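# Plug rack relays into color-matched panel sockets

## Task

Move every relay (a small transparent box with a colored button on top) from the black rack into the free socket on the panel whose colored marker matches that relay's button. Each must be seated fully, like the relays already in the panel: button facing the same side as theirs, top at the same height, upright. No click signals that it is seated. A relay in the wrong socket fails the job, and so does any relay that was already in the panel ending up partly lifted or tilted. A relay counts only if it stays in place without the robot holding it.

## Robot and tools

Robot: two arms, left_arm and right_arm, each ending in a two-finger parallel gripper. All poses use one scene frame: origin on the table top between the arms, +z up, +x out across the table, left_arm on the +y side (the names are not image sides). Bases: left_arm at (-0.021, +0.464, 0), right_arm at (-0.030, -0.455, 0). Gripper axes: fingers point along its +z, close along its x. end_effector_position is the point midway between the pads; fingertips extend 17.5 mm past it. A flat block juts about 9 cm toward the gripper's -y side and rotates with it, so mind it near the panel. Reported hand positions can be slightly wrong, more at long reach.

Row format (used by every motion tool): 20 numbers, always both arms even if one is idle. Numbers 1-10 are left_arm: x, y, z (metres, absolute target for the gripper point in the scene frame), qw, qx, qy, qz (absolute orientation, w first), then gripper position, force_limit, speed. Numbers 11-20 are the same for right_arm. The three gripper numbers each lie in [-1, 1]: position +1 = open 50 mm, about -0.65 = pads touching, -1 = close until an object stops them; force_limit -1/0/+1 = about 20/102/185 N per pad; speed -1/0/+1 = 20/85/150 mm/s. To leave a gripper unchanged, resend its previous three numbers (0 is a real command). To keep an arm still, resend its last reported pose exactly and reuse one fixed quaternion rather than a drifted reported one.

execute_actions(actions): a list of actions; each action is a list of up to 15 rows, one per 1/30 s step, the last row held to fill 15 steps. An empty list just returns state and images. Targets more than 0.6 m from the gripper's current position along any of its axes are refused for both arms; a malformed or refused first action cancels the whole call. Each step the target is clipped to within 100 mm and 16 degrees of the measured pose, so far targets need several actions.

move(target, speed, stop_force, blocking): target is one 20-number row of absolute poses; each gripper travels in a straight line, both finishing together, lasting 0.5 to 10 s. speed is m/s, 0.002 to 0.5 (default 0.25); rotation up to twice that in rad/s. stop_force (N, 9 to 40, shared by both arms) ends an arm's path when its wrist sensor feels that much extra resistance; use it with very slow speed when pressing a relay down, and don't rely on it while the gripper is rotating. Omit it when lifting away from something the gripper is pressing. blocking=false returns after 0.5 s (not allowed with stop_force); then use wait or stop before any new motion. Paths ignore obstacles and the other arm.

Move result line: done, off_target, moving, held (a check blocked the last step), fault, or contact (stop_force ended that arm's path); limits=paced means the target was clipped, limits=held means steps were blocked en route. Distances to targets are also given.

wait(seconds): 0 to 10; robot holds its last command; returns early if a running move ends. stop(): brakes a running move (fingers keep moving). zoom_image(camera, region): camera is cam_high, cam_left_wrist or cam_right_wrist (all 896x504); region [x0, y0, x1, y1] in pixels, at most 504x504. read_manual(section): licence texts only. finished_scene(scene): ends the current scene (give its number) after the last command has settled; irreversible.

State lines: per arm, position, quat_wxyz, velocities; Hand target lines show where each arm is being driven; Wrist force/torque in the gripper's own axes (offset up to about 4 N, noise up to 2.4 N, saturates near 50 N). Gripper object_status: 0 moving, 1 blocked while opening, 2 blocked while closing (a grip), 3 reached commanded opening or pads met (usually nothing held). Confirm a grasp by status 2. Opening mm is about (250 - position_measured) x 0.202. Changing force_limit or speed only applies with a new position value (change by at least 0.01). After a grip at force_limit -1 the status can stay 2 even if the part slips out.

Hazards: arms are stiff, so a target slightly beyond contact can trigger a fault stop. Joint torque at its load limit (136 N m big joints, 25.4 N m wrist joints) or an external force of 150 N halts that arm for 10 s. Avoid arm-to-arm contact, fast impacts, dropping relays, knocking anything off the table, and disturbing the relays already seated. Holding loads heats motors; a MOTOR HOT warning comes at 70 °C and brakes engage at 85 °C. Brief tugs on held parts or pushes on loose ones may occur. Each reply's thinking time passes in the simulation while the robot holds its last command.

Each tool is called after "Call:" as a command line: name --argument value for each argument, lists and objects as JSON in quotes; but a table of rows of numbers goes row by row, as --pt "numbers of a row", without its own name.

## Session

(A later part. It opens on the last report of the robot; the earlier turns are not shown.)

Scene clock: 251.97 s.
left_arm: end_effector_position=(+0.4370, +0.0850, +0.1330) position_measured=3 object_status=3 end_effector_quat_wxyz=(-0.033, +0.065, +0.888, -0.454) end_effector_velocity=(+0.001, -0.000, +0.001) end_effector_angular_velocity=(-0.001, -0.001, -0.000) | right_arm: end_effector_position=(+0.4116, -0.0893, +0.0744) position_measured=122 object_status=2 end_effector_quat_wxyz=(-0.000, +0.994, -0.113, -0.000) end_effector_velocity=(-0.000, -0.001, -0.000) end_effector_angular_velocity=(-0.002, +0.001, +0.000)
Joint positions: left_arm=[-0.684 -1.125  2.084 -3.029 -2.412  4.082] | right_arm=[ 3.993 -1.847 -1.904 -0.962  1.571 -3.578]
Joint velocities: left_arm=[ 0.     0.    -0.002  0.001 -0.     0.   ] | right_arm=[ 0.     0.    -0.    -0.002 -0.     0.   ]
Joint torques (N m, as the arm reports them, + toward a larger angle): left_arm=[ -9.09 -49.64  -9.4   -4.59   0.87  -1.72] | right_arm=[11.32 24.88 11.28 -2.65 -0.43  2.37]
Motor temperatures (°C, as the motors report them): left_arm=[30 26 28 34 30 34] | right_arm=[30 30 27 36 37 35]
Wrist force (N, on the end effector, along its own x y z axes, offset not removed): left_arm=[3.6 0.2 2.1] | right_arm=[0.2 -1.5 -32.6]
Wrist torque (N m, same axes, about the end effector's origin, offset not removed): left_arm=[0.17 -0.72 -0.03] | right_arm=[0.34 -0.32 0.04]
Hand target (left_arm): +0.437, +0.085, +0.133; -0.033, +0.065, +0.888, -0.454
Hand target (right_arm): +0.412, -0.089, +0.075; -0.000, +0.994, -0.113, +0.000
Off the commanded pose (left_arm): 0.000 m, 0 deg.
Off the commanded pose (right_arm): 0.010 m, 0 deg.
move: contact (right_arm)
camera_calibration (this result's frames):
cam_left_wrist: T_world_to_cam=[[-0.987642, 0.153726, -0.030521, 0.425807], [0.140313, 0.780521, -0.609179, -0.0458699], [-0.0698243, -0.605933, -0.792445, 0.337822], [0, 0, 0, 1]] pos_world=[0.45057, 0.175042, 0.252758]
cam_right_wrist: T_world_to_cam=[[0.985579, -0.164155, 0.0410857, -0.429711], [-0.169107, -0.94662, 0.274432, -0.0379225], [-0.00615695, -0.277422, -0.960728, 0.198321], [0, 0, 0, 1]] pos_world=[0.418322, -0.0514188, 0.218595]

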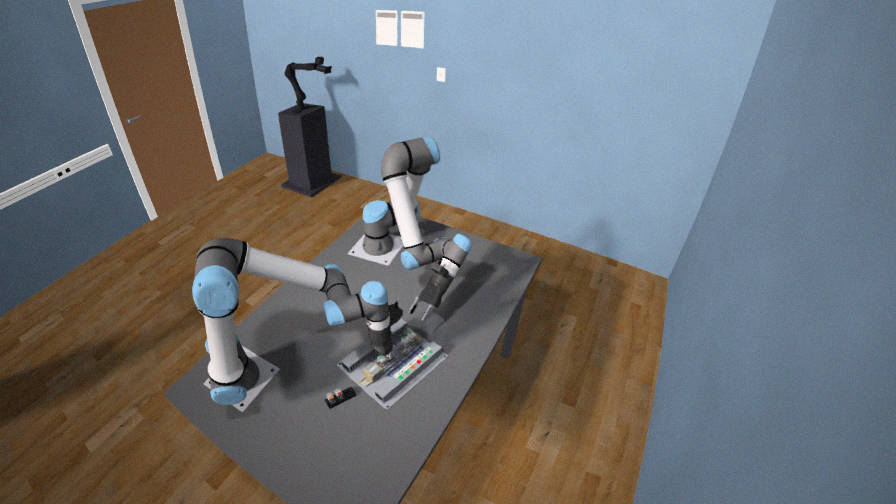

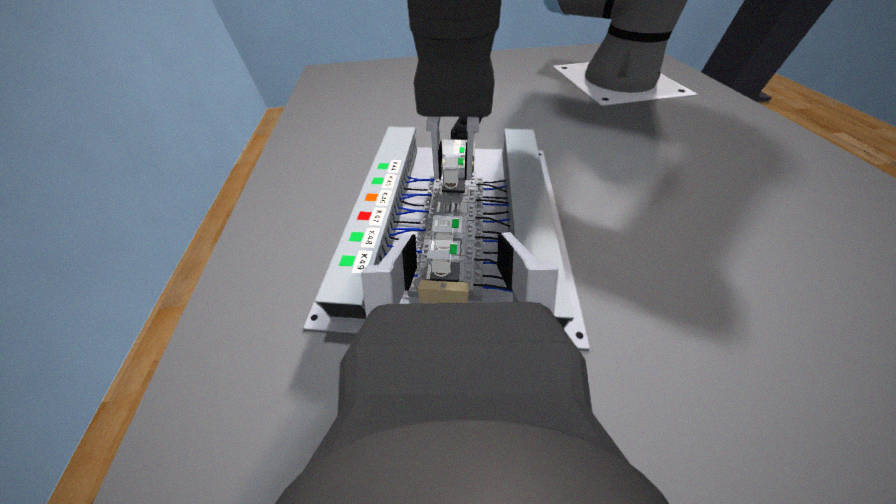

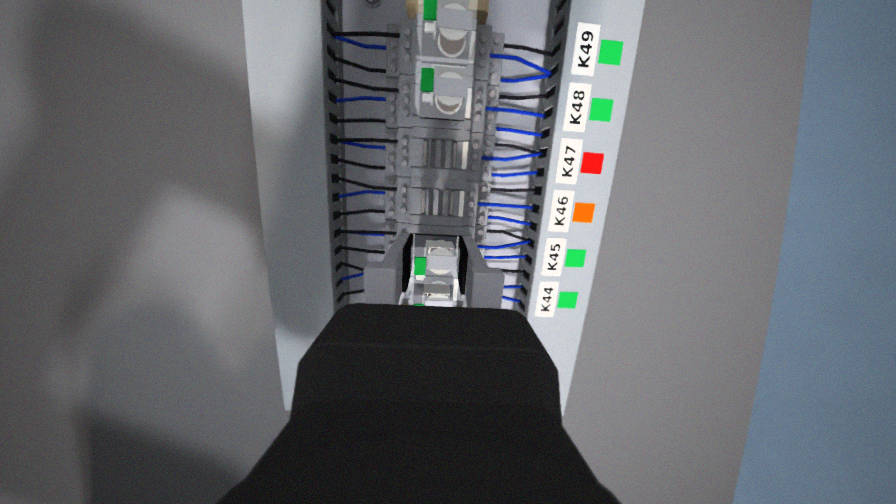

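Call:
move --target '[0.437,0.085,0.133,-0.033,0.065,0.888,-0.454,1,0,0, 0.4116,-0.0893,0.066,0,0.9936,-0.1132,0,-1,0,-0.5]' --speed 0.003 --stop_force 40

Scene clock: 256.70 s.
left_arm: end_effector_position=(+0.4370, +0.0850, +0.1330) position_measured=3 object_status=3 end_effector_quat_wxyz=(-0.033, +0.065, +0.888, -0.454) end_effector_velocity=(+0.000, -0.000, +0.000) end_effector_angular_velocity=(-0.000, -0.001, +0.000) | right_arm: end_effector_position=(+0.4116, -0.0893, +0.0699) position_measured=122 object_status=2 end_effector_quat_wxyz=(-0.000, +0.994, -0.113, +0.000) end_effector_velocity=(-0.001, -0.001, -0.000) end_effector_angular_velocity=(-0.003, +0.003, -0.000)
Joint positions: left_arm=[-0.684 -1.125  2.084 -3.029 -2.412  4.082] | right_arm=[ 3.993 -1.853 -1.909 -0.95   1.571 -3.578]
Joint velocities: left_arm=[-0.     0.    -0.001 -0.     0.    -0.   ] | right_arm=[-0.     0.     0.001 -0.005 -0.     0.   ]
Joint torques (N m, as the arm reports them, + toward a larger angle): left_arm=[ -6.79 -50.15  -9.87  -4.58   0.85  -1.46] | right_arm=[ 8.69  7.35 -1.68 -4.5  -2.62  2.78]
Motor temperatures (°C, as the motors report them): left_arm=[30 26 28 34 30 34] | right_arm=[30 30 27 36 37 35]
Wrist force (N, on the end effector, along its own x y z axes, offset not removed): left_arm=[2.3 -1.7 0.3] | right_arm=[-6.1 0.9 -50.0]
Wrist torque (N m, same axes, about the end effector's origin, offset not removed): left_arm=[-0.21 -0.50 0.02] | right_arm=[0.33 -0.49 0.02]
Hand target (left_arm): +0.437, +0.085, +0.133; -0.033, +0.065, +0.888, -0.454
Hand target (right_arm): +0.412, -0.089, +0.070; -0.000, +0.994, -0.113, +0.000
Off the commanded pose (left_arm): 0.000 m, 0 deg.
Off the commanded pose (right_arm): 0.004 m, 0 deg.
move: contact (right_arm)
camera_calibration (this result's frames):
cam_left_wrist: T_world_to_cam=[[-0.987642, 0.153725, -0.0305215, 0.425807], [0.140313, 0.780522, -0.609178, -0.0458702], [-0.0698232, -0.605933, -0.792446, 0.337821], [0, 0, 0, 1]] pos_world=[0.450569, 0.175042, 0.252758]
cam_right_wrist: T_world_to_cam=[[0.985573, -0.16416, 0.0411915, -0.429554], [-0.169142, -0.946653, 0.274297, -0.0366369], [-0.00603456, -0.277307, -0.960762, 0.193954], [0, 0, 0, 1]] pos_world=[0.41833, -0.0514132, 0.214087]

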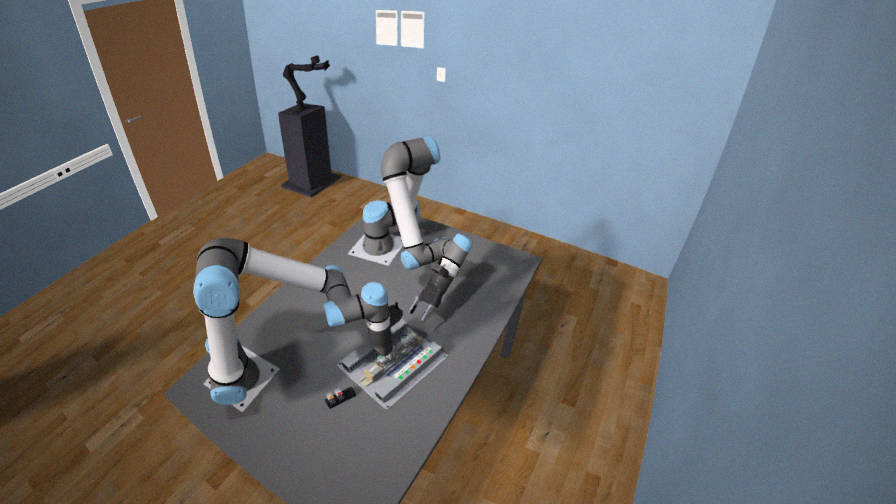

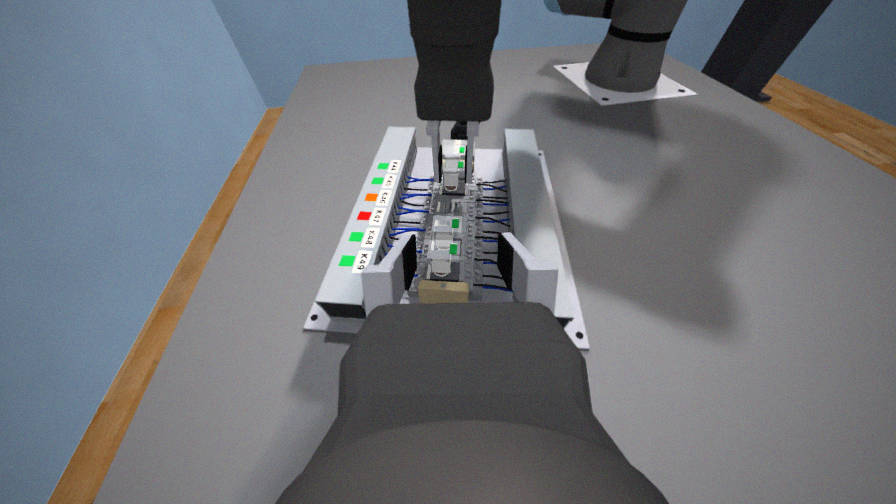

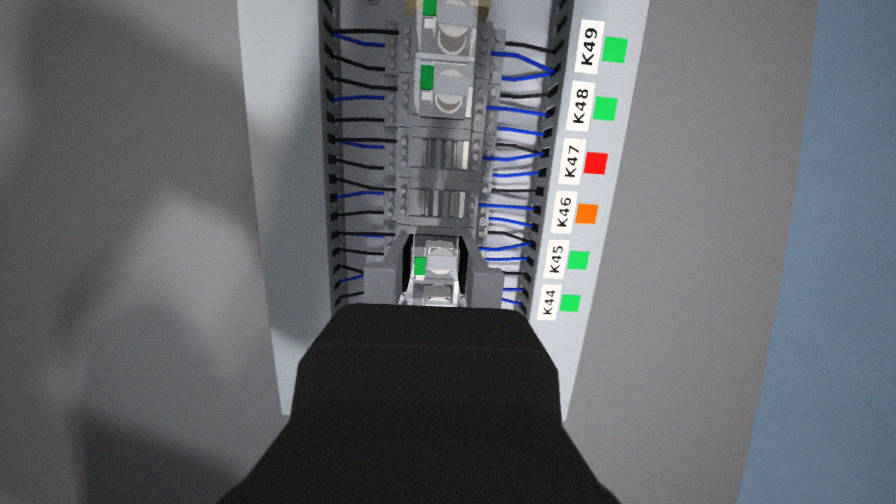

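Call:
zoom_image --camera "cam_left_wrist" --region '[415, 110, 495, 220]'

Call:
zoom_image --camera "cam_right_wrist" --region '[365, 150, 515, 310]'

Region (415, 110, 495, 220) of cam_left_wrist's 896x504 image, scaled by 4.582, with more detail than that image has; it fills the left 367 columns of this view, and the rest is white.

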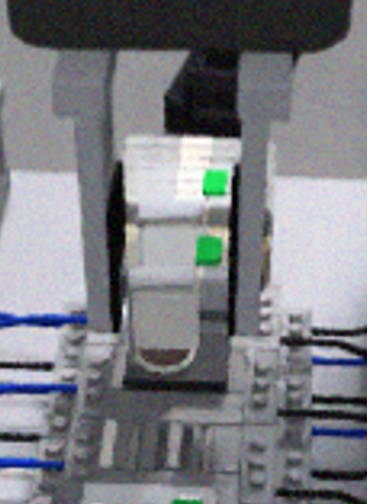

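Region (365, 150, 515, 310) of cam_right_wrist's 896x504 image, scaled by 3.150, with more detail than that image has; it fills the left 472 columns of this view, and the rest is white.

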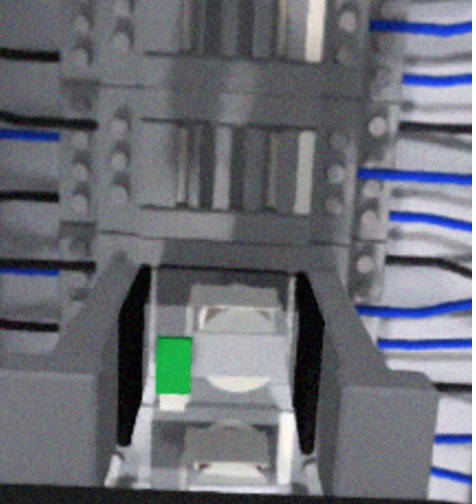

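Call:
move --target '[0.437,0.085,0.133,-0.033,0.065,0.888,-0.454,1,0,0, 0.4116,-0.0893,0.0693,0,0.9936,-0.1132,0,-1,0,-0.5]' --speed 0.002

Scene clock: 266.33 s.
left_arm: end_effector_position=(+0.4370, +0.0850, +0.1330) position_measured=3 object_status=3 end_effector_quat_wxyz=(-0.033, +0.065, +0.888, -0.454) end_effector_velocity=(+0.001, -0.000, +0.000) end_effector_angular_velocity=(-0.000, -0.001, +0.001) | right_arm: end_effector_position=(+0.4117, -0.0892, +0.0696) position_measured=122 object_status=2 end_effector_quat_wxyz=(-0.000, +0.994, -0.113, +0.000) end_effector_velocity=(+0.000, +0.000, -0.001) end_effector_angular_velocity=(+0.001, -0.000, +0.000)
Joint positions: left_arm=[-0.684 -1.125  2.084 -3.029 -2.412  4.082] | right_arm=[ 3.993 -1.854 -1.91  -0.948  1.571 -3.578]
Joint velocities: left_arm=[ 0.     0.    -0.001 -0.     0.001 -0.   ] | right_arm=[ 0.    -0.001 -0.001  0.002  0.    -0.   ]
Joint torques (N m, as the arm reports them, + toward a larger angle): left_arm=[ -7.96 -49.78  -9.16  -4.45   0.85  -1.64] | right_arm=[  6.56 -27.32 -21.76  -1.43  -2.78   2.93]
Motor temperatures (°C, as the motors report them): left_arm=[30 26 28 34 30 34] | right_arm=[30 30 27 36 37 35]
Wrist force (N, on the end effector, along its own x y z axes, offset not removed): left_arm=[2.6 0.9 0.5] | right_arm=[-13.8 9.4 -50.0]
Wrist torque (N m, same axes, about the end effector's origin, offset not removed): left_arm=[0.25 -0.66 0.09] | right_arm=[0.78 -0.27 0.00]
Hand target (left_arm): +0.437, +0.085, +0.133; -0.033, +0.065, +0.888, -0.454
Hand target (right_arm): +0.412, -0.089, +0.069; +0.000, +0.994, -0.113, -0.000
Off the commanded pose (left_arm): 0.000 m, 0 deg.
Off the commanded pose (right_arm): 0.000 m, 0 deg.
move: done
camera_calibration (this result's frames):
cam_left_wrist: T_world_to_cam=[[-0.987642, 0.153725, -0.0305217, 0.425807], [0.140313, 0.780522, -0.609178, -0.0458701], [-0.0698232, -0.605933, -0.792446, 0.337821], [0, 0, 0, 1]] pos_world=[0.450569, 0.175042, 0.252758]
cam_right_wrist: T_world_to_cam=[[0.985565, -0.16417, 0.0413447, -0.429589], [-0.169195, -0.946723, 0.274024, -0.0364245], [-0.00584473, -0.277064, -0.960834, 0.193564], [0, 0, 0, 1]] pos_world=[0.418356, -0.0513799, 0.213726]

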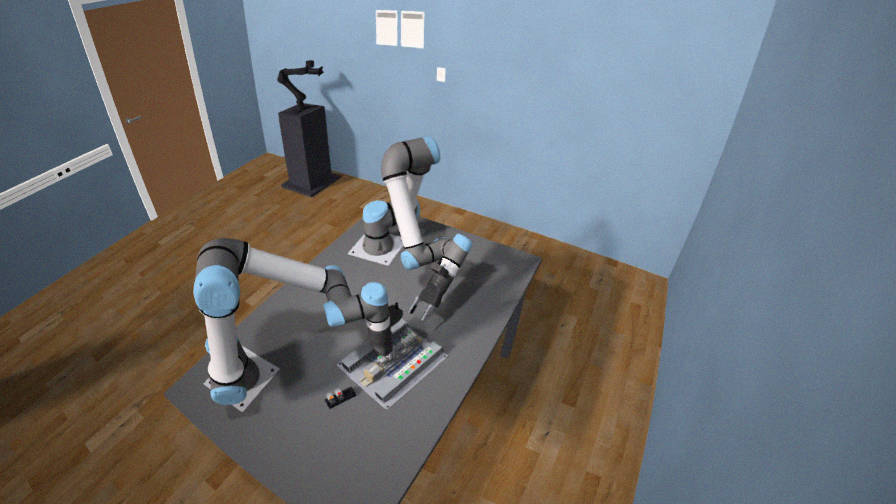

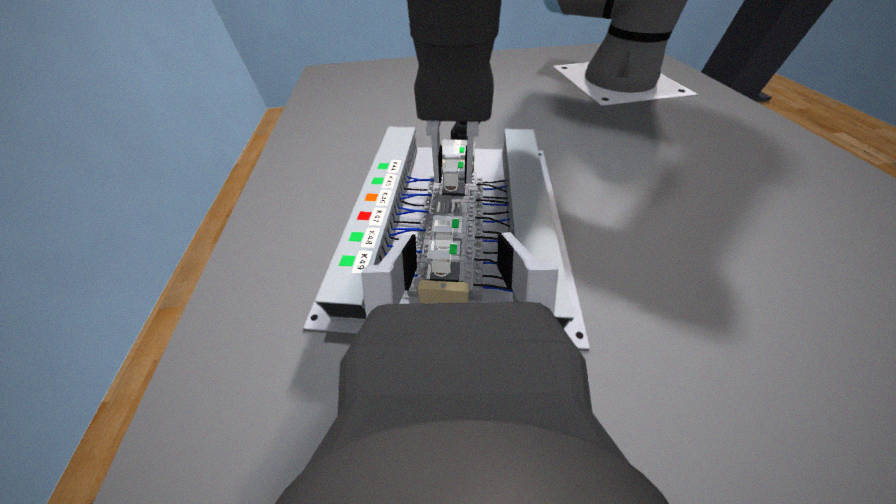

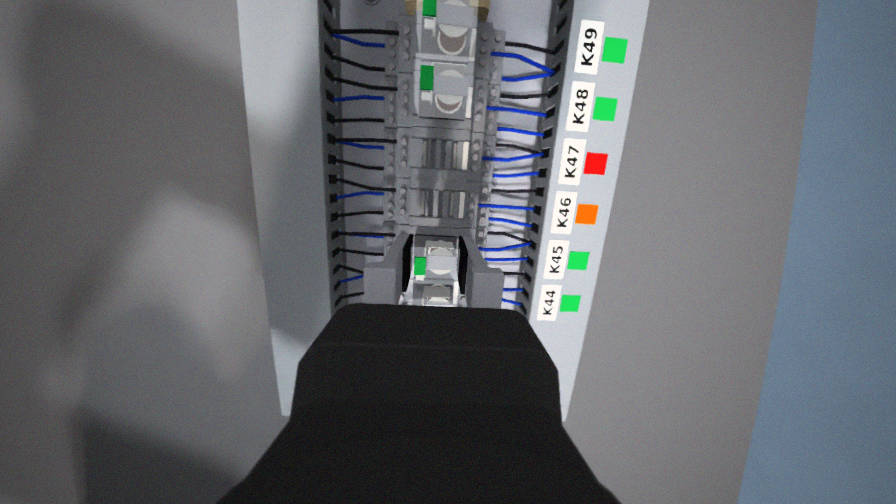

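Call:
move --target '[0.437,0.085,0.133,-0.033,0.065,0.888,-0.454,1,0,0, 0.4116,-0.0893,0.0703,0,0.9936,-0.1132,0,-1,0,-0.5]' --speed 0.005

Call:
zoom_image --camera "cam_left_wrist" --region '[415, 110, 495, 220]'

Scene clock: 274.30 s.
left_arm: end_effector_position=(+0.4370, +0.0850, +0.1330) position_measured=3 object_status=3 end_effector_quat_wxyz=(-0.033, +0.065, +0.888, -0.454) end_effector_velocity=(+0.000, +0.000, -0.000) end_effector_angular_velocity=(+0.001, +0.000, +0.001) | right_arm: end_effector_position=(+0.4115, -0.0894, +0.0700) position_measured=122 object_status=2 end_effector_quat_wxyz=(+0.000, +0.994, -0.113, -0.000) end_effector_velocity=(+0.000, +0.000, +0.001) end_effector_angular_velocity=(+0.001, -0.001, +0.000)
Joint positions: left_arm=[-0.684 -1.125  2.084 -3.029 -2.412  4.082] | right_arm=[ 3.993 -1.853 -1.909 -0.951  1.571 -3.578]
Joint velocities: left_arm=[ 0.    -0.     0.     0.     0.001 -0.   ] | right_arm=[ 0.     0.002  0.001 -0.001  0.    -0.   ]
Joint torques (N m, as the arm reports them, + toward a larger angle): left_arm=[ -6.87 -48.98  -9.29  -4.39   0.61  -1.43] | right_arm=[-7.96 17.74  8.55 -5.21 -4.05  2.8 ]
Motor temperatures (°C, as the motors report them): left_arm=[30 26 28 34 30 34] | right_arm=[30 30 27 36 37 35]
Wrist force (N, on the end effector, along its own x y z axes, offset not removed): left_arm=[2.1 0.6 0.2] | right_arm=[-4.3 -4.9 -50.0]
Wrist torque (N m, same axes, about the end effector's origin, offset not removed): left_arm=[0.17 -0.52 0.09] | right_arm=[0.37 -0.05 0.00]
Hand target (left_arm): +0.437, +0.085, +0.133; -0.033, +0.065, +0.888, -0.454
Hand target (right_arm): +0.412, -0.089, +0.070; -0.000, +0.994, -0.113, +0.000
Off the commanded pose (left_arm): 0.000 m, 0 deg.
Off the commanded pose (right_arm): 0.000 m, 0 deg.
move: done
camera_calibration (this result's frames):
cam_left_wrist: T_world_to_cam=[[-0.987642, 0.153725, -0.0305218, 0.425807], [0.140313, 0.780522, -0.609178, -0.0458702], [-0.0698231, -0.605933, -0.792446, 0.337821], [0, 0, 0, 1]] pos_world=[0.450569, 0.175042, 0.252758]
cam_right_wrist: T_world_to_cam=[[0.985587, -0.164144, 0.0409166, -0.429491], [-0.169046, -0.946499, 0.274889, -0.0368446], [-0.0063938, -0.277843, -0.960605, 0.194088], [0, 0, 0, 1]] pos_world=[0.418314, -0.0514457, 0.214144]

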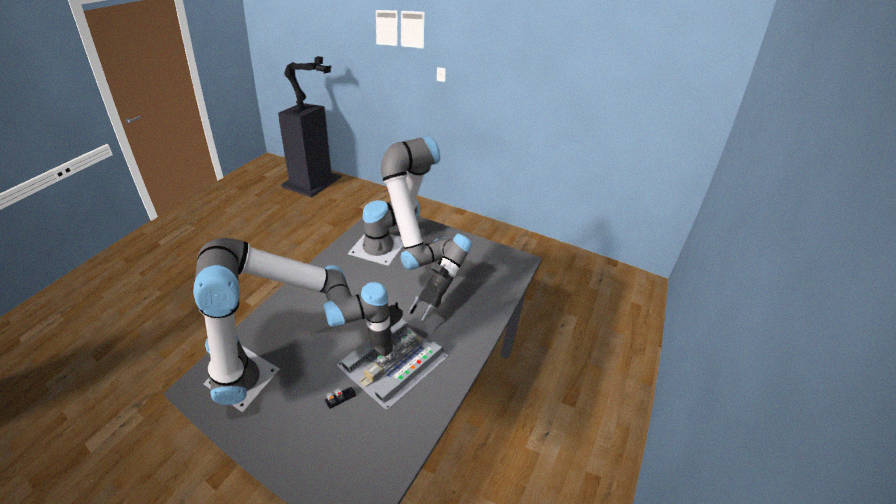

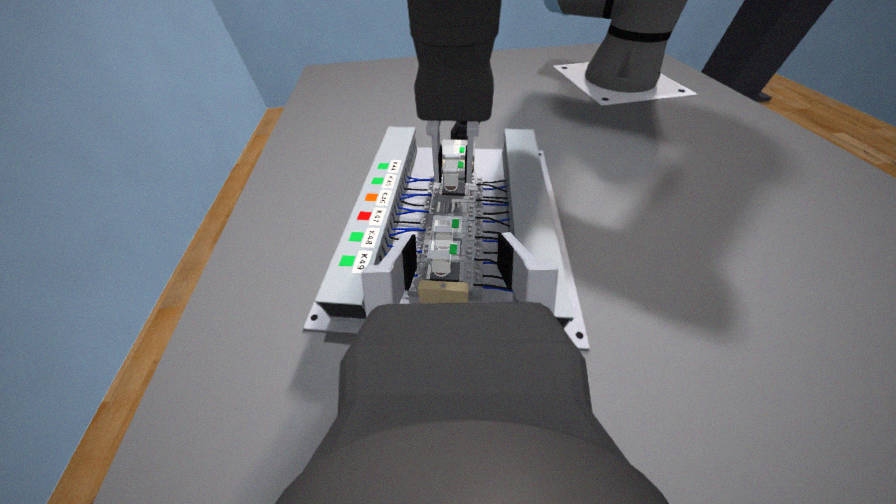

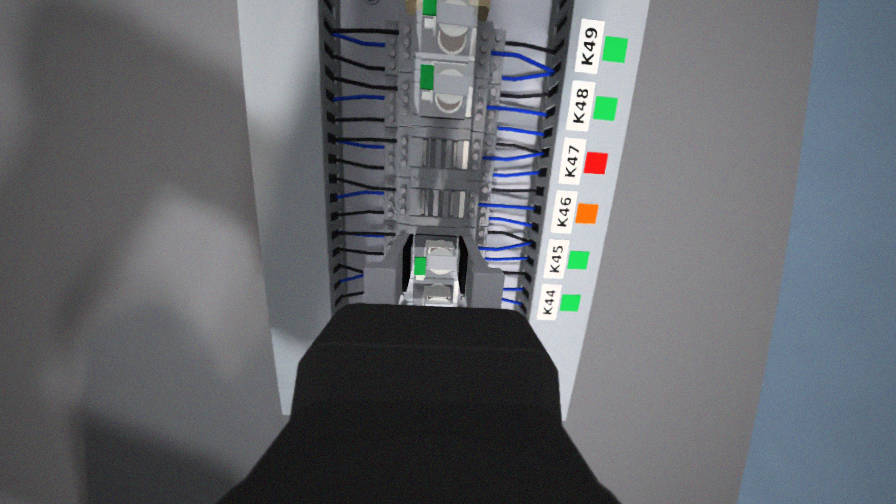

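Region (415, 110, 495, 220) of cam_left_wrist's 896x504 image, scaled by 4.582, with more detail than that image has; it fills the left 367 columns of this view, and the rest is white.

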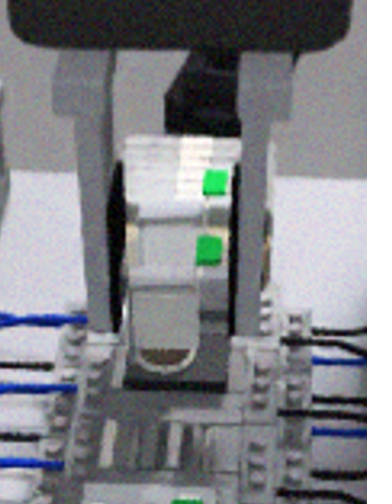

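Call:
execute_actions --actions '[[[0.437,0.085,0.133,-0.033,0.065,0.888,-0.454,1,0,0, 0.4116,-0.0893,0.0708,0,0.9936,-0.1132,0,-1,0,-0.5]],[[0.437,0.085,0.133,-0.033,0.065,0.888,-0.454,1,0,0, 0.4116,-0.0893,0.0708,0,0.9936,-0.1132,0,-1,0,-0.5]]]'

Scene clock: 280.03 s.
left_arm: end_effector_position=(+0.4370, +0.0850, +0.1330) position_measured=3 object_status=3 end_effector_quat_wxyz=(-0.033, +0.065, +0.888, -0.454) end_effector_velocity=(-0.001, +0.000, -0.001) end_effector_angular_velocity=(+0.002, +0.001, +0.000) | right_arm: end_effector_position=(+0.4116, -0.0893, +0.0708) position_measured=122 object_status=2 end_effector_quat_wxyz=(+0.000, +0.994, -0.113, -0.000) end_effector_velocity=(-0.000, -0.000, -0.000) end_effector_angular_velocity=(-0.000, +0.000, +0.000)
Joint positions: left_arm=[-0.684 -1.125  2.084 -3.029 -2.412  4.082] | right_arm=[ 3.993 -1.852 -1.908 -0.952  1.571 -3.578]
Joint velocities: left_arm=[-0.     0.     0.002 -0.     0.001  0.   ] | right_arm=[-0. -0. -0.  0. -0. -0.]
Joint torques (N m, as the arm reports them, + toward a larger angle): left_arm=[ -5.29 -50.2   -8.18  -4.59   0.53  -1.56] | right_arm=[-13.14  44.91  25.28  -2.05  -0.91   0.68]
Motor temperatures (°C, as the motors report them): left_arm=[30 26 28 34 30 34] | right_arm=[30 30 27 36 37 35]
Wrist force (N, on the end effector, along its own x y z axes, offset not removed): left_arm=[1.9 0.1 -0.3] | right_arm=[2.9 -11.5 -3.5]
Wrist torque (N m, same axes, about the end effector's origin, offset not removed): left_arm=[0.08 -0.52 0.09] | right_arm=[0.53 -0.14 0.01]
Hand target (left_arm): +0.437, +0.085, +0.133; -0.033, +0.065, +0.888, -0.454
Hand target (right_arm): +0.412, -0.089, +0.071; -0.000, +0.994, -0.113, -0.000
Off the commanded pose (left_arm): 0.000 m, 0 deg.
Off the commanded pose (right_arm): 0.000 m, 0 deg.
camera_calibration (this result's frames):
cam_left_wrist: T_world_to_cam=[[-0.987642, 0.153725, -0.0305217, 0.425807], [0.140313, 0.780522, -0.609178, -0.0458703], [-0.0698231, -0.605933, -0.792446, 0.337821], [0, 0, 0, 1]] pos_world=[0.450569, 0.175042, 0.252758]
cam_right_wrist: T_world_to_cam=[[0.985573, -0.164183, 0.0411049, -0.429583], [-0.169139, -0.946604, 0.274468, -0.0369137], [-0.00615287, -0.277461, -0.960717, 0.194797], [0, 0, 0, 1]] pos_world=[0.418341, -0.0514244, 0.214935]

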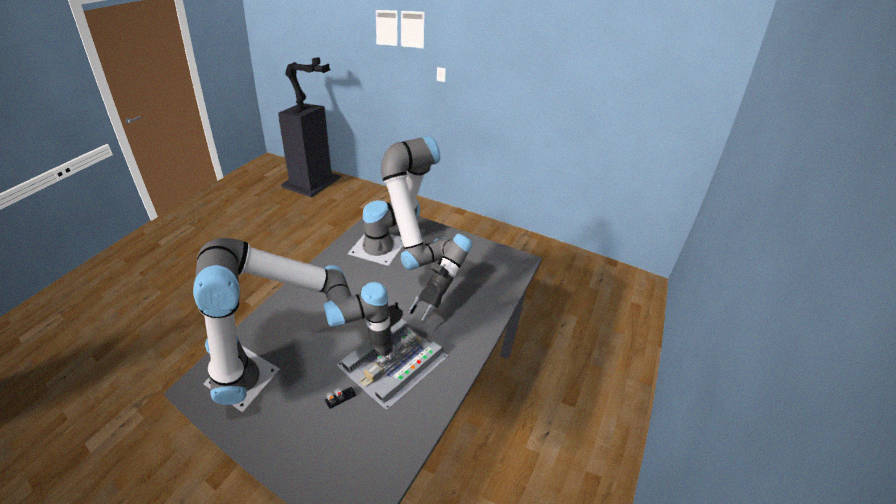

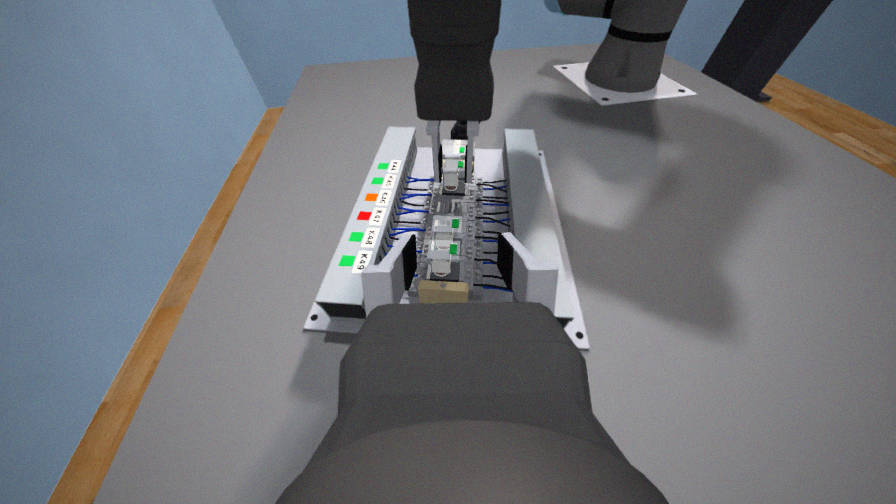

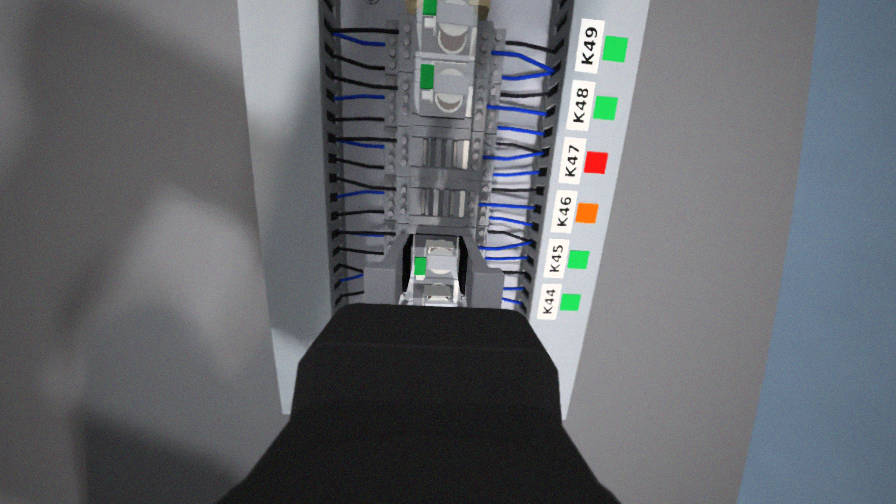

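Call:
execute_actions --actions '[[[0.437,0.085,0.133,-0.033,0.065,0.888,-0.454,1,0,0, 0.4116,-0.0893,0.0708,0,0.9936,-0.1132,0,0.5,0,-0.3]],[[0.437,0.085,0.133,-0.033,0.065,0.888,-0.454,1,0,0, 0.4116,-0.0893,0.0708,0,0.9936,-0.1132,0,0.5,0,-0.3]]]'

Call:
move --target '[0.437,0.085,0.133,-0.033,0.065,0.888,-0.454,1,0,0, 0.4116,-0.0893,0.125,0,0.9936,-0.1132,0,0.5,0,-0.3]' --speed 0.1

Call:
zoom_image --camera "cam_left_wrist" --region '[415, 120, 495, 260]'

Scene clock: 286.50 s.
left_arm: end_effector_position=(+0.4370, +0.0850, +0.1330) position_measured=3 object_status=3 end_effector_quat_wxyz=(-0.033, +0.065, +0.888, -0.454) end_effector_velocity=(-0.001, +0.000, -0.001) end_effector_angular_velocity=(+0.001, +0.001, -0.000) | right_arm: end_effector_position=(+0.4116, -0.0893, +0.0708) position_measured=78 object_status=3 end_effector_quat_wxyz=(+0.000, +0.994, -0.113, +0.000) end_effector_velocity=(-0.000, -0.000, -0.000) end_effector_angular_velocity=(-0.002, +0.001, +0.000)
Joint positions: left_arm=[-0.684 -1.125  2.084 -3.029 -2.412  4.082] | right_arm=[ 3.993 -1.852 -1.908 -0.952  1.571 -3.578]
Joint velocities: left_arm=[-0.    -0.     0.003 -0.001  0.     0.   ] | right_arm=[ 0.    -0.    -0.    -0.002  0.    -0.   ]
Joint torques (N m, as the arm reports them, + toward a larger angle): left_arm=[ -6.88 -49.89 -10.01  -4.39   0.6   -1.43] | right_arm=[-5.1  43.26 25.69  4.96 -0.67 -1.57]
Motor temperatures (°C, as the motors report them): left_arm=[30 26 28 34 30 34] | right_arm=[30 30 27 36 37 35]
Wrist force (N, on the end effector, along its own x y z axes, offset not removed): left_arm=[2.8 -0.4 0.7] | right_arm=[-0.4 -0.2 -0.4]
Wrist torque (N m, same axes, about the end effector's origin, offset not removed): left_arm=[0.02 -0.63 0.08] | right_arm=[0.07 0.07 0.07]
Hand target (left_arm): +0.437, +0.085, +0.133; -0.033, +0.065, +0.888, -0.454
Hand target (right_arm): +0.412, -0.089, +0.071; +0.000, +0.994, -0.113, +0.000
Off the commanded pose (left_arm): 0.000 m, 0 deg.
Off the commanded pose (right_arm): 0.000 m, 0 deg.
camera_calibration (this result's frames):
cam_left_wrist: T_world_to_cam=[[-0.987642, 0.153725, -0.0305217, 0.425807], [0.140313, 0.780522, -0.609178, -0.0458702], [-0.0698232, -0.605933, -0.792446, 0.337821], [0, 0, 0, 1]] pos_world=[0.450569, 0.175042, 0.252758]
cam_right_wrist: T_world_to_cam=[[0.985568, -0.164203, 0.0411409, -0.429603], [-0.169168, -0.946608, 0.274436, -0.0369055], [-0.00611879, -0.277435, -0.960725, 0.194804], [0, 0, 0, 1]] pos_world=[0.418352, -0.0514316, 0.214955]

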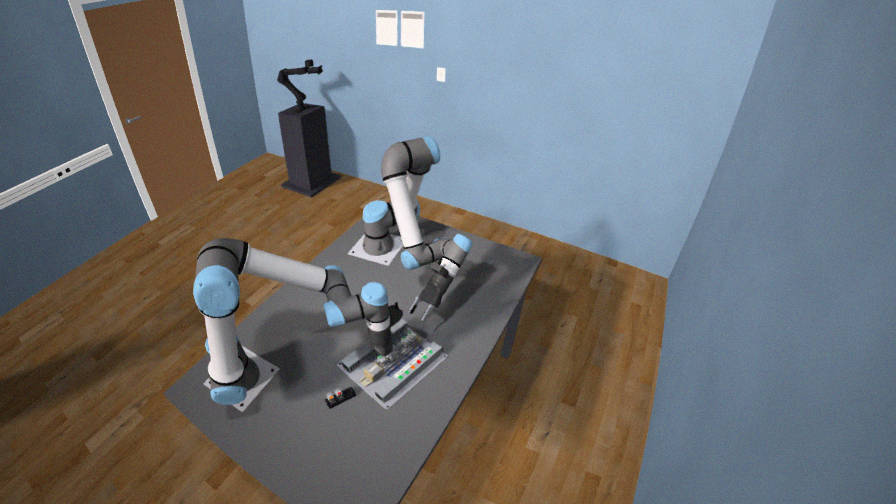

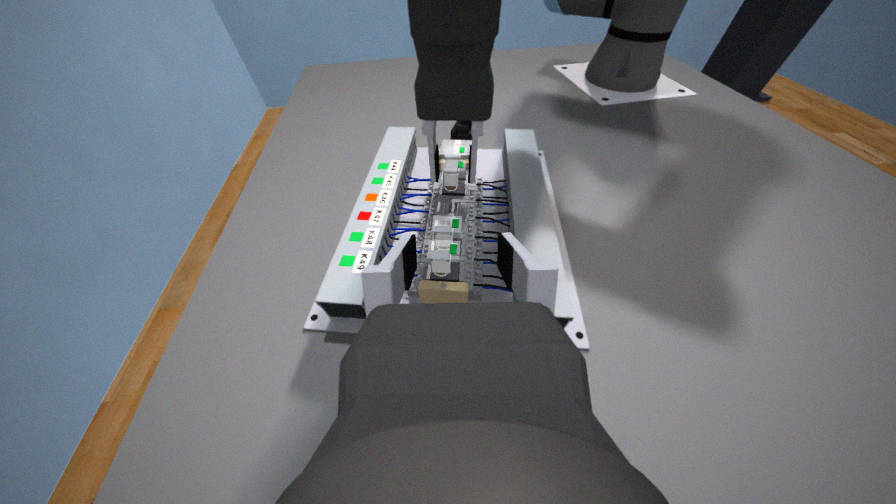

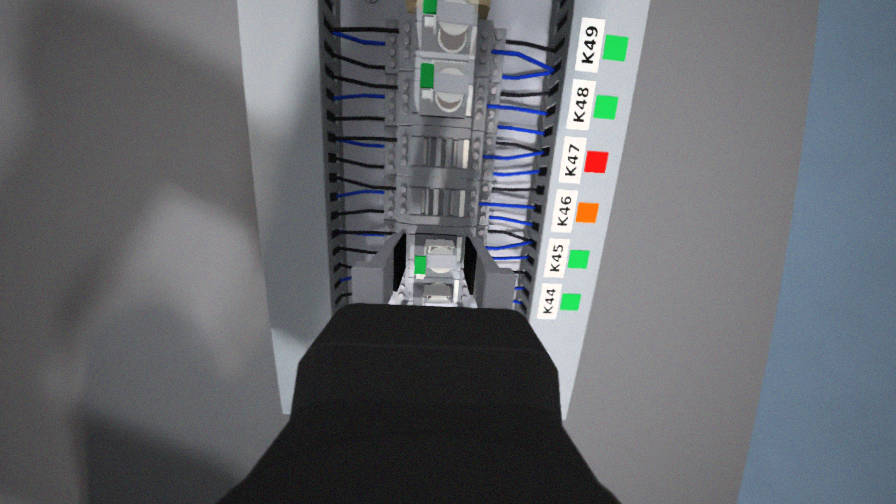

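Scene clock: 287.53 s.
left_arm: end_effector_position=(+0.4370, +0.0850, +0.1330) position_measured=3 object_status=3 end_effector_quat_wxyz=(-0.033, +0.065, +0.888, -0.454) end_effector_velocity=(-0.000, -0.000, -0.000) end_effector_angular_velocity=(-0.000, +0.001, -0.001) | right_arm: end_effector_position=(+0.4117, -0.0892, +0.1247) position_measured=78 object_status=3 end_effector_quat_wxyz=(-0.000, +0.994, -0.113, +0.000) end_effector_velocity=(-0.000, +0.000, +0.002) end_effector_angular_velocity=(-0.000, +0.000, +0.000)
Joint positions: left_arm=[-0.684 -1.125  2.084 -3.029 -2.412  4.082] | right_arm=[ 3.993 -1.783 -1.837 -1.092  1.571 -3.578]
Joint velocities: left_arm=[-0.     0.     0.     0.    -0.001 -0.   ] | right_arm=[ 0.     0.002  0.004 -0.007  0.    -0.   ]
Joint torques (N m, as the arm reports them, + toward a larger angle): left_arm=[ -6.53 -50.65 -10.2   -4.61   0.76  -1.56] | right_arm=[-8.25 44.52 35.23  1.37 -0.81 -0.69]
Motor temperatures (°C, as the motors report them): left_arm=[30 26 28 34 30 34] | right_arm=[30 30 27 36 37 35]
Wrist force (N, on the end effector, along its own x y z axes, offset not removed): left_arm=[1.0 -1.8 0.8] | right_arm=[2.4 2.8 1.0]
Wrist torque (N m, same axes, about the end effector's origin, offset not removed): left_arm=[-0.26 -0.28 0.13] | right_arm=[0.55 -0.49 -0.09]
Hand target (left_arm): +0.437, +0.085, +0.133; -0.033, +0.065, +0.888, -0.454
Hand target (right_arm): +0.412, -0.089, +0.125; -0.000, +0.994, -0.113, +0.000
Off the commanded pose (left_arm): 0.000 m, 0 deg.
Off the commanded pose (right_arm): 0.000 m, 0 deg.
move: done
camera_calibration (this result's frames):
cam_left_wrist: T_world_to_cam=[[-0.987642, 0.153725, -0.0305216, 0.425807], [0.140313, 0.780522, -0.609178, -0.0458702], [-0.0698232, -0.605933, -0.792446, 0.337821], [0, 0, 0, 1]] pos_world=[0.450569, 0.175042, 0.252758]
cam_right_wrist: T_world_to_cam=[[0.985577, -0.164143, 0.0411583, -0.431885], [-0.169116, -0.946627, 0.274405, -0.0516095], [-0.00608014, -0.277408, -0.960733, 0.246628], [0, 0, 0, 1]] pos_world=[0.418428, -0.0513295, 0.268882]

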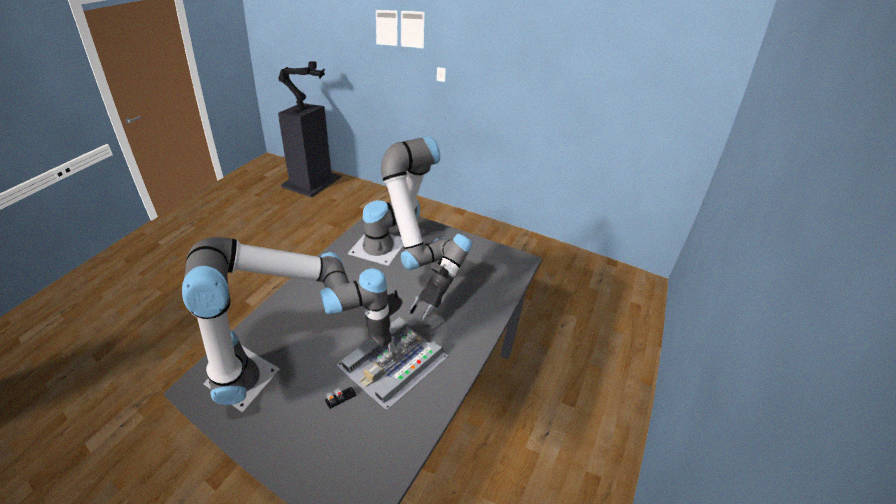

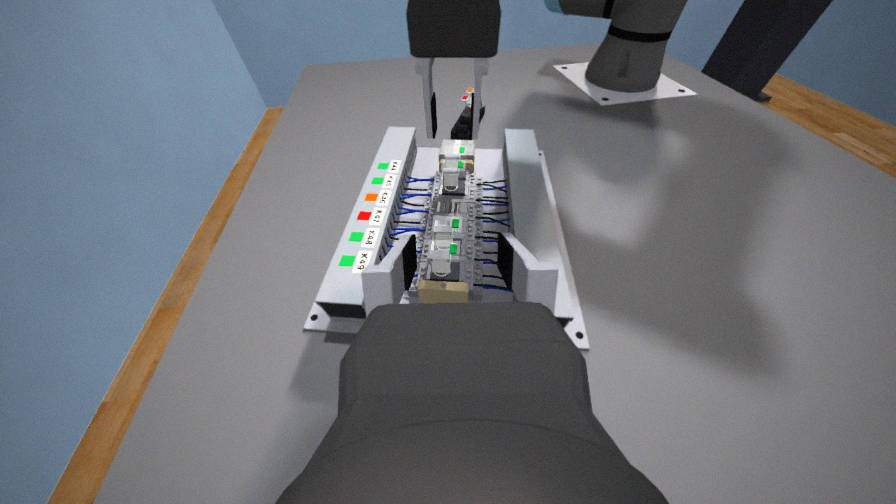

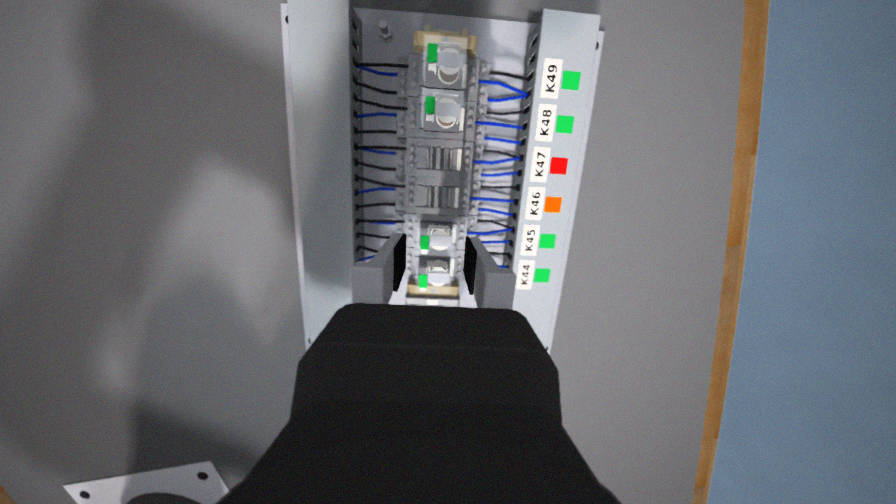

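Region (415, 120, 495, 260) of cam_left_wrist's 896x504 image, scaled by 3.600, with more detail than that image has; it fills the left 288 columns of this view, and the rest is white.

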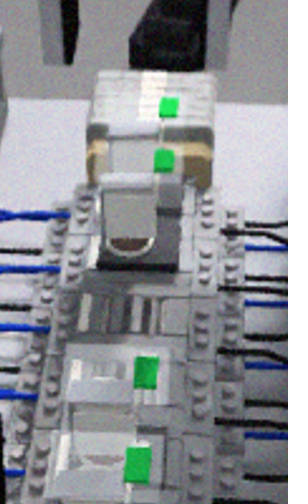

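Call:
execute_actions --actions '[]'

Scene clock: 297.63 s.
left_arm: end_effector_position=(+0.4370, +0.0850, +0.1330) position_measured=3 object_status=3 end_effector_quat_wxyz=(-0.033, +0.065, +0.888, -0.454) end_effector_velocity=(+0.000, -0.000, +0.001) end_effector_angular_velocity=(-0.001, -0.001, +0.000) | right_arm: end_effector_position=(+0.4117, -0.0892, +0.1250) position_measured=78 object_status=3 end_effector_quat_wxyz=(+0.000, +0.994, -0.113, +0.000) end_effector_velocity=(-0.000, -0.000, -0.000) end_effector_angular_velocity=(-0.001, +0.001, +0.000)
Joint positions: left_arm=[-0.684 -1.125  2.084 -3.029 -2.412  4.082] | right_arm=[ 3.993 -1.783 -1.837 -1.093  1.571 -3.578]
Joint velocities: left_arm=[ 0.    -0.    -0.001 -0.    -0.    -0.   ] | right_arm=[-0. -0. -0. -0.  0. -0.]
Joint torques (N m, as the arm reports them, + toward a larger angle): left_arm=[ -6.34 -48.57 -10.67  -4.37   0.69  -1.33] | right_arm=[ 8.03 46.22 34.53  1.96  1.33  2.47]
Motor temperatures (°C, as the motors report them): left_arm=[30 26 28 34 30 34] | right_arm=[30 30 27 36 37 35]
Wrist force (N, on the end effector, along its own x y z axes, offset not removed): left_arm=[3.3 -1.5 1.3] | right_arm=[1.0 -0.6 -0.7]
Wrist torque (N m, same axes, about the end effector's origin, offset not removed): left_arm=[-0.12 -0.67 0.02] | right_arm=[-0.08 -0.11 0.03]
Hand target (left_arm): +0.437, +0.085, +0.133; -0.033, +0.065, +0.888, -0.454
Hand target (right_arm): +0.412, -0.089, +0.125; -0.000, +0.994, -0.113, +0.000
Off the commanded pose (left_arm): 0.000 m, 0 deg.
Off the commanded pose (right_arm): 0.000 m, 0 deg.
camera_calibration (this result's frames):
cam_left_wrist: T_world_to_cam=[[-0.987642, 0.153725, -0.0305214, 0.425807], [0.140313, 0.780522, -0.609178, -0.0458701], [-0.0698232, -0.605933, -0.792446, 0.337821], [0, 0, 0, 1]] pos_world=[0.450569, 0.175042, 0.252758]
cam_right_wrist: T_world_to_cam=[[0.985569, -0.164197, 0.0411398, -0.431896], [-0.169162, -0.946609, 0.274438, -0.0516576], [-0.00611856, -0.277437, -0.960724, 0.246871], [0, 0, 0, 1]] pos_world=[0.418436, -0.0513244, 0.26912]

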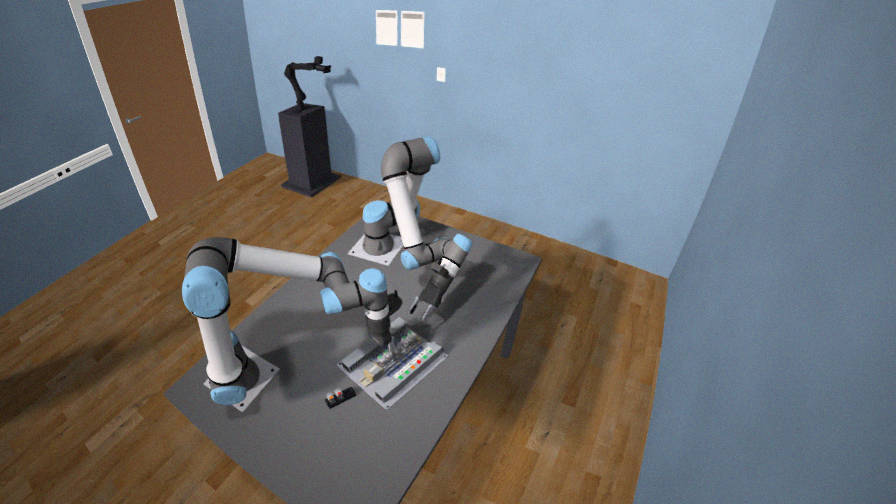

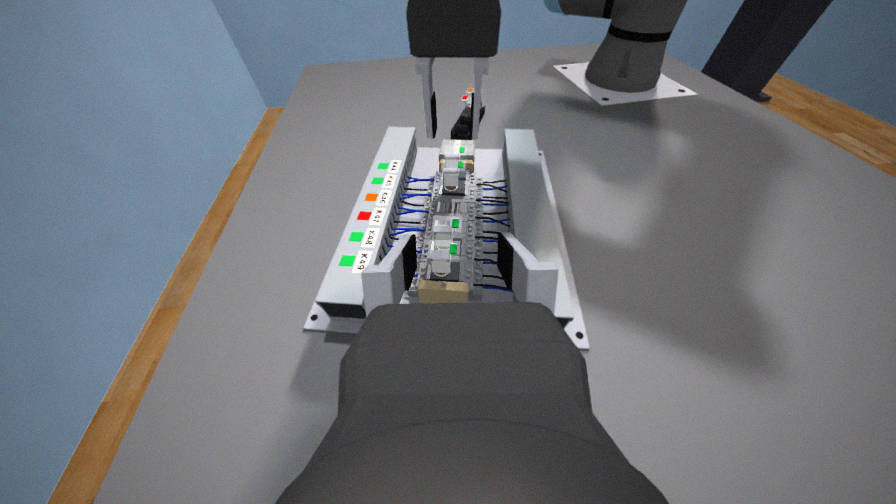

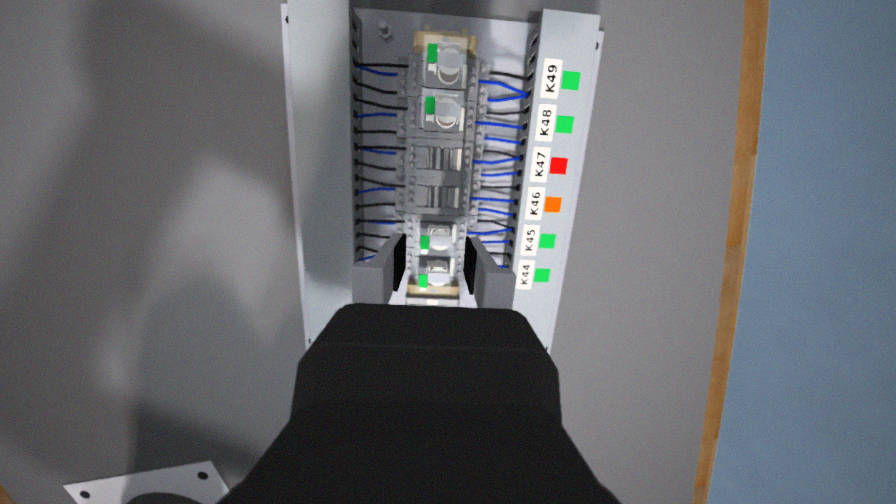

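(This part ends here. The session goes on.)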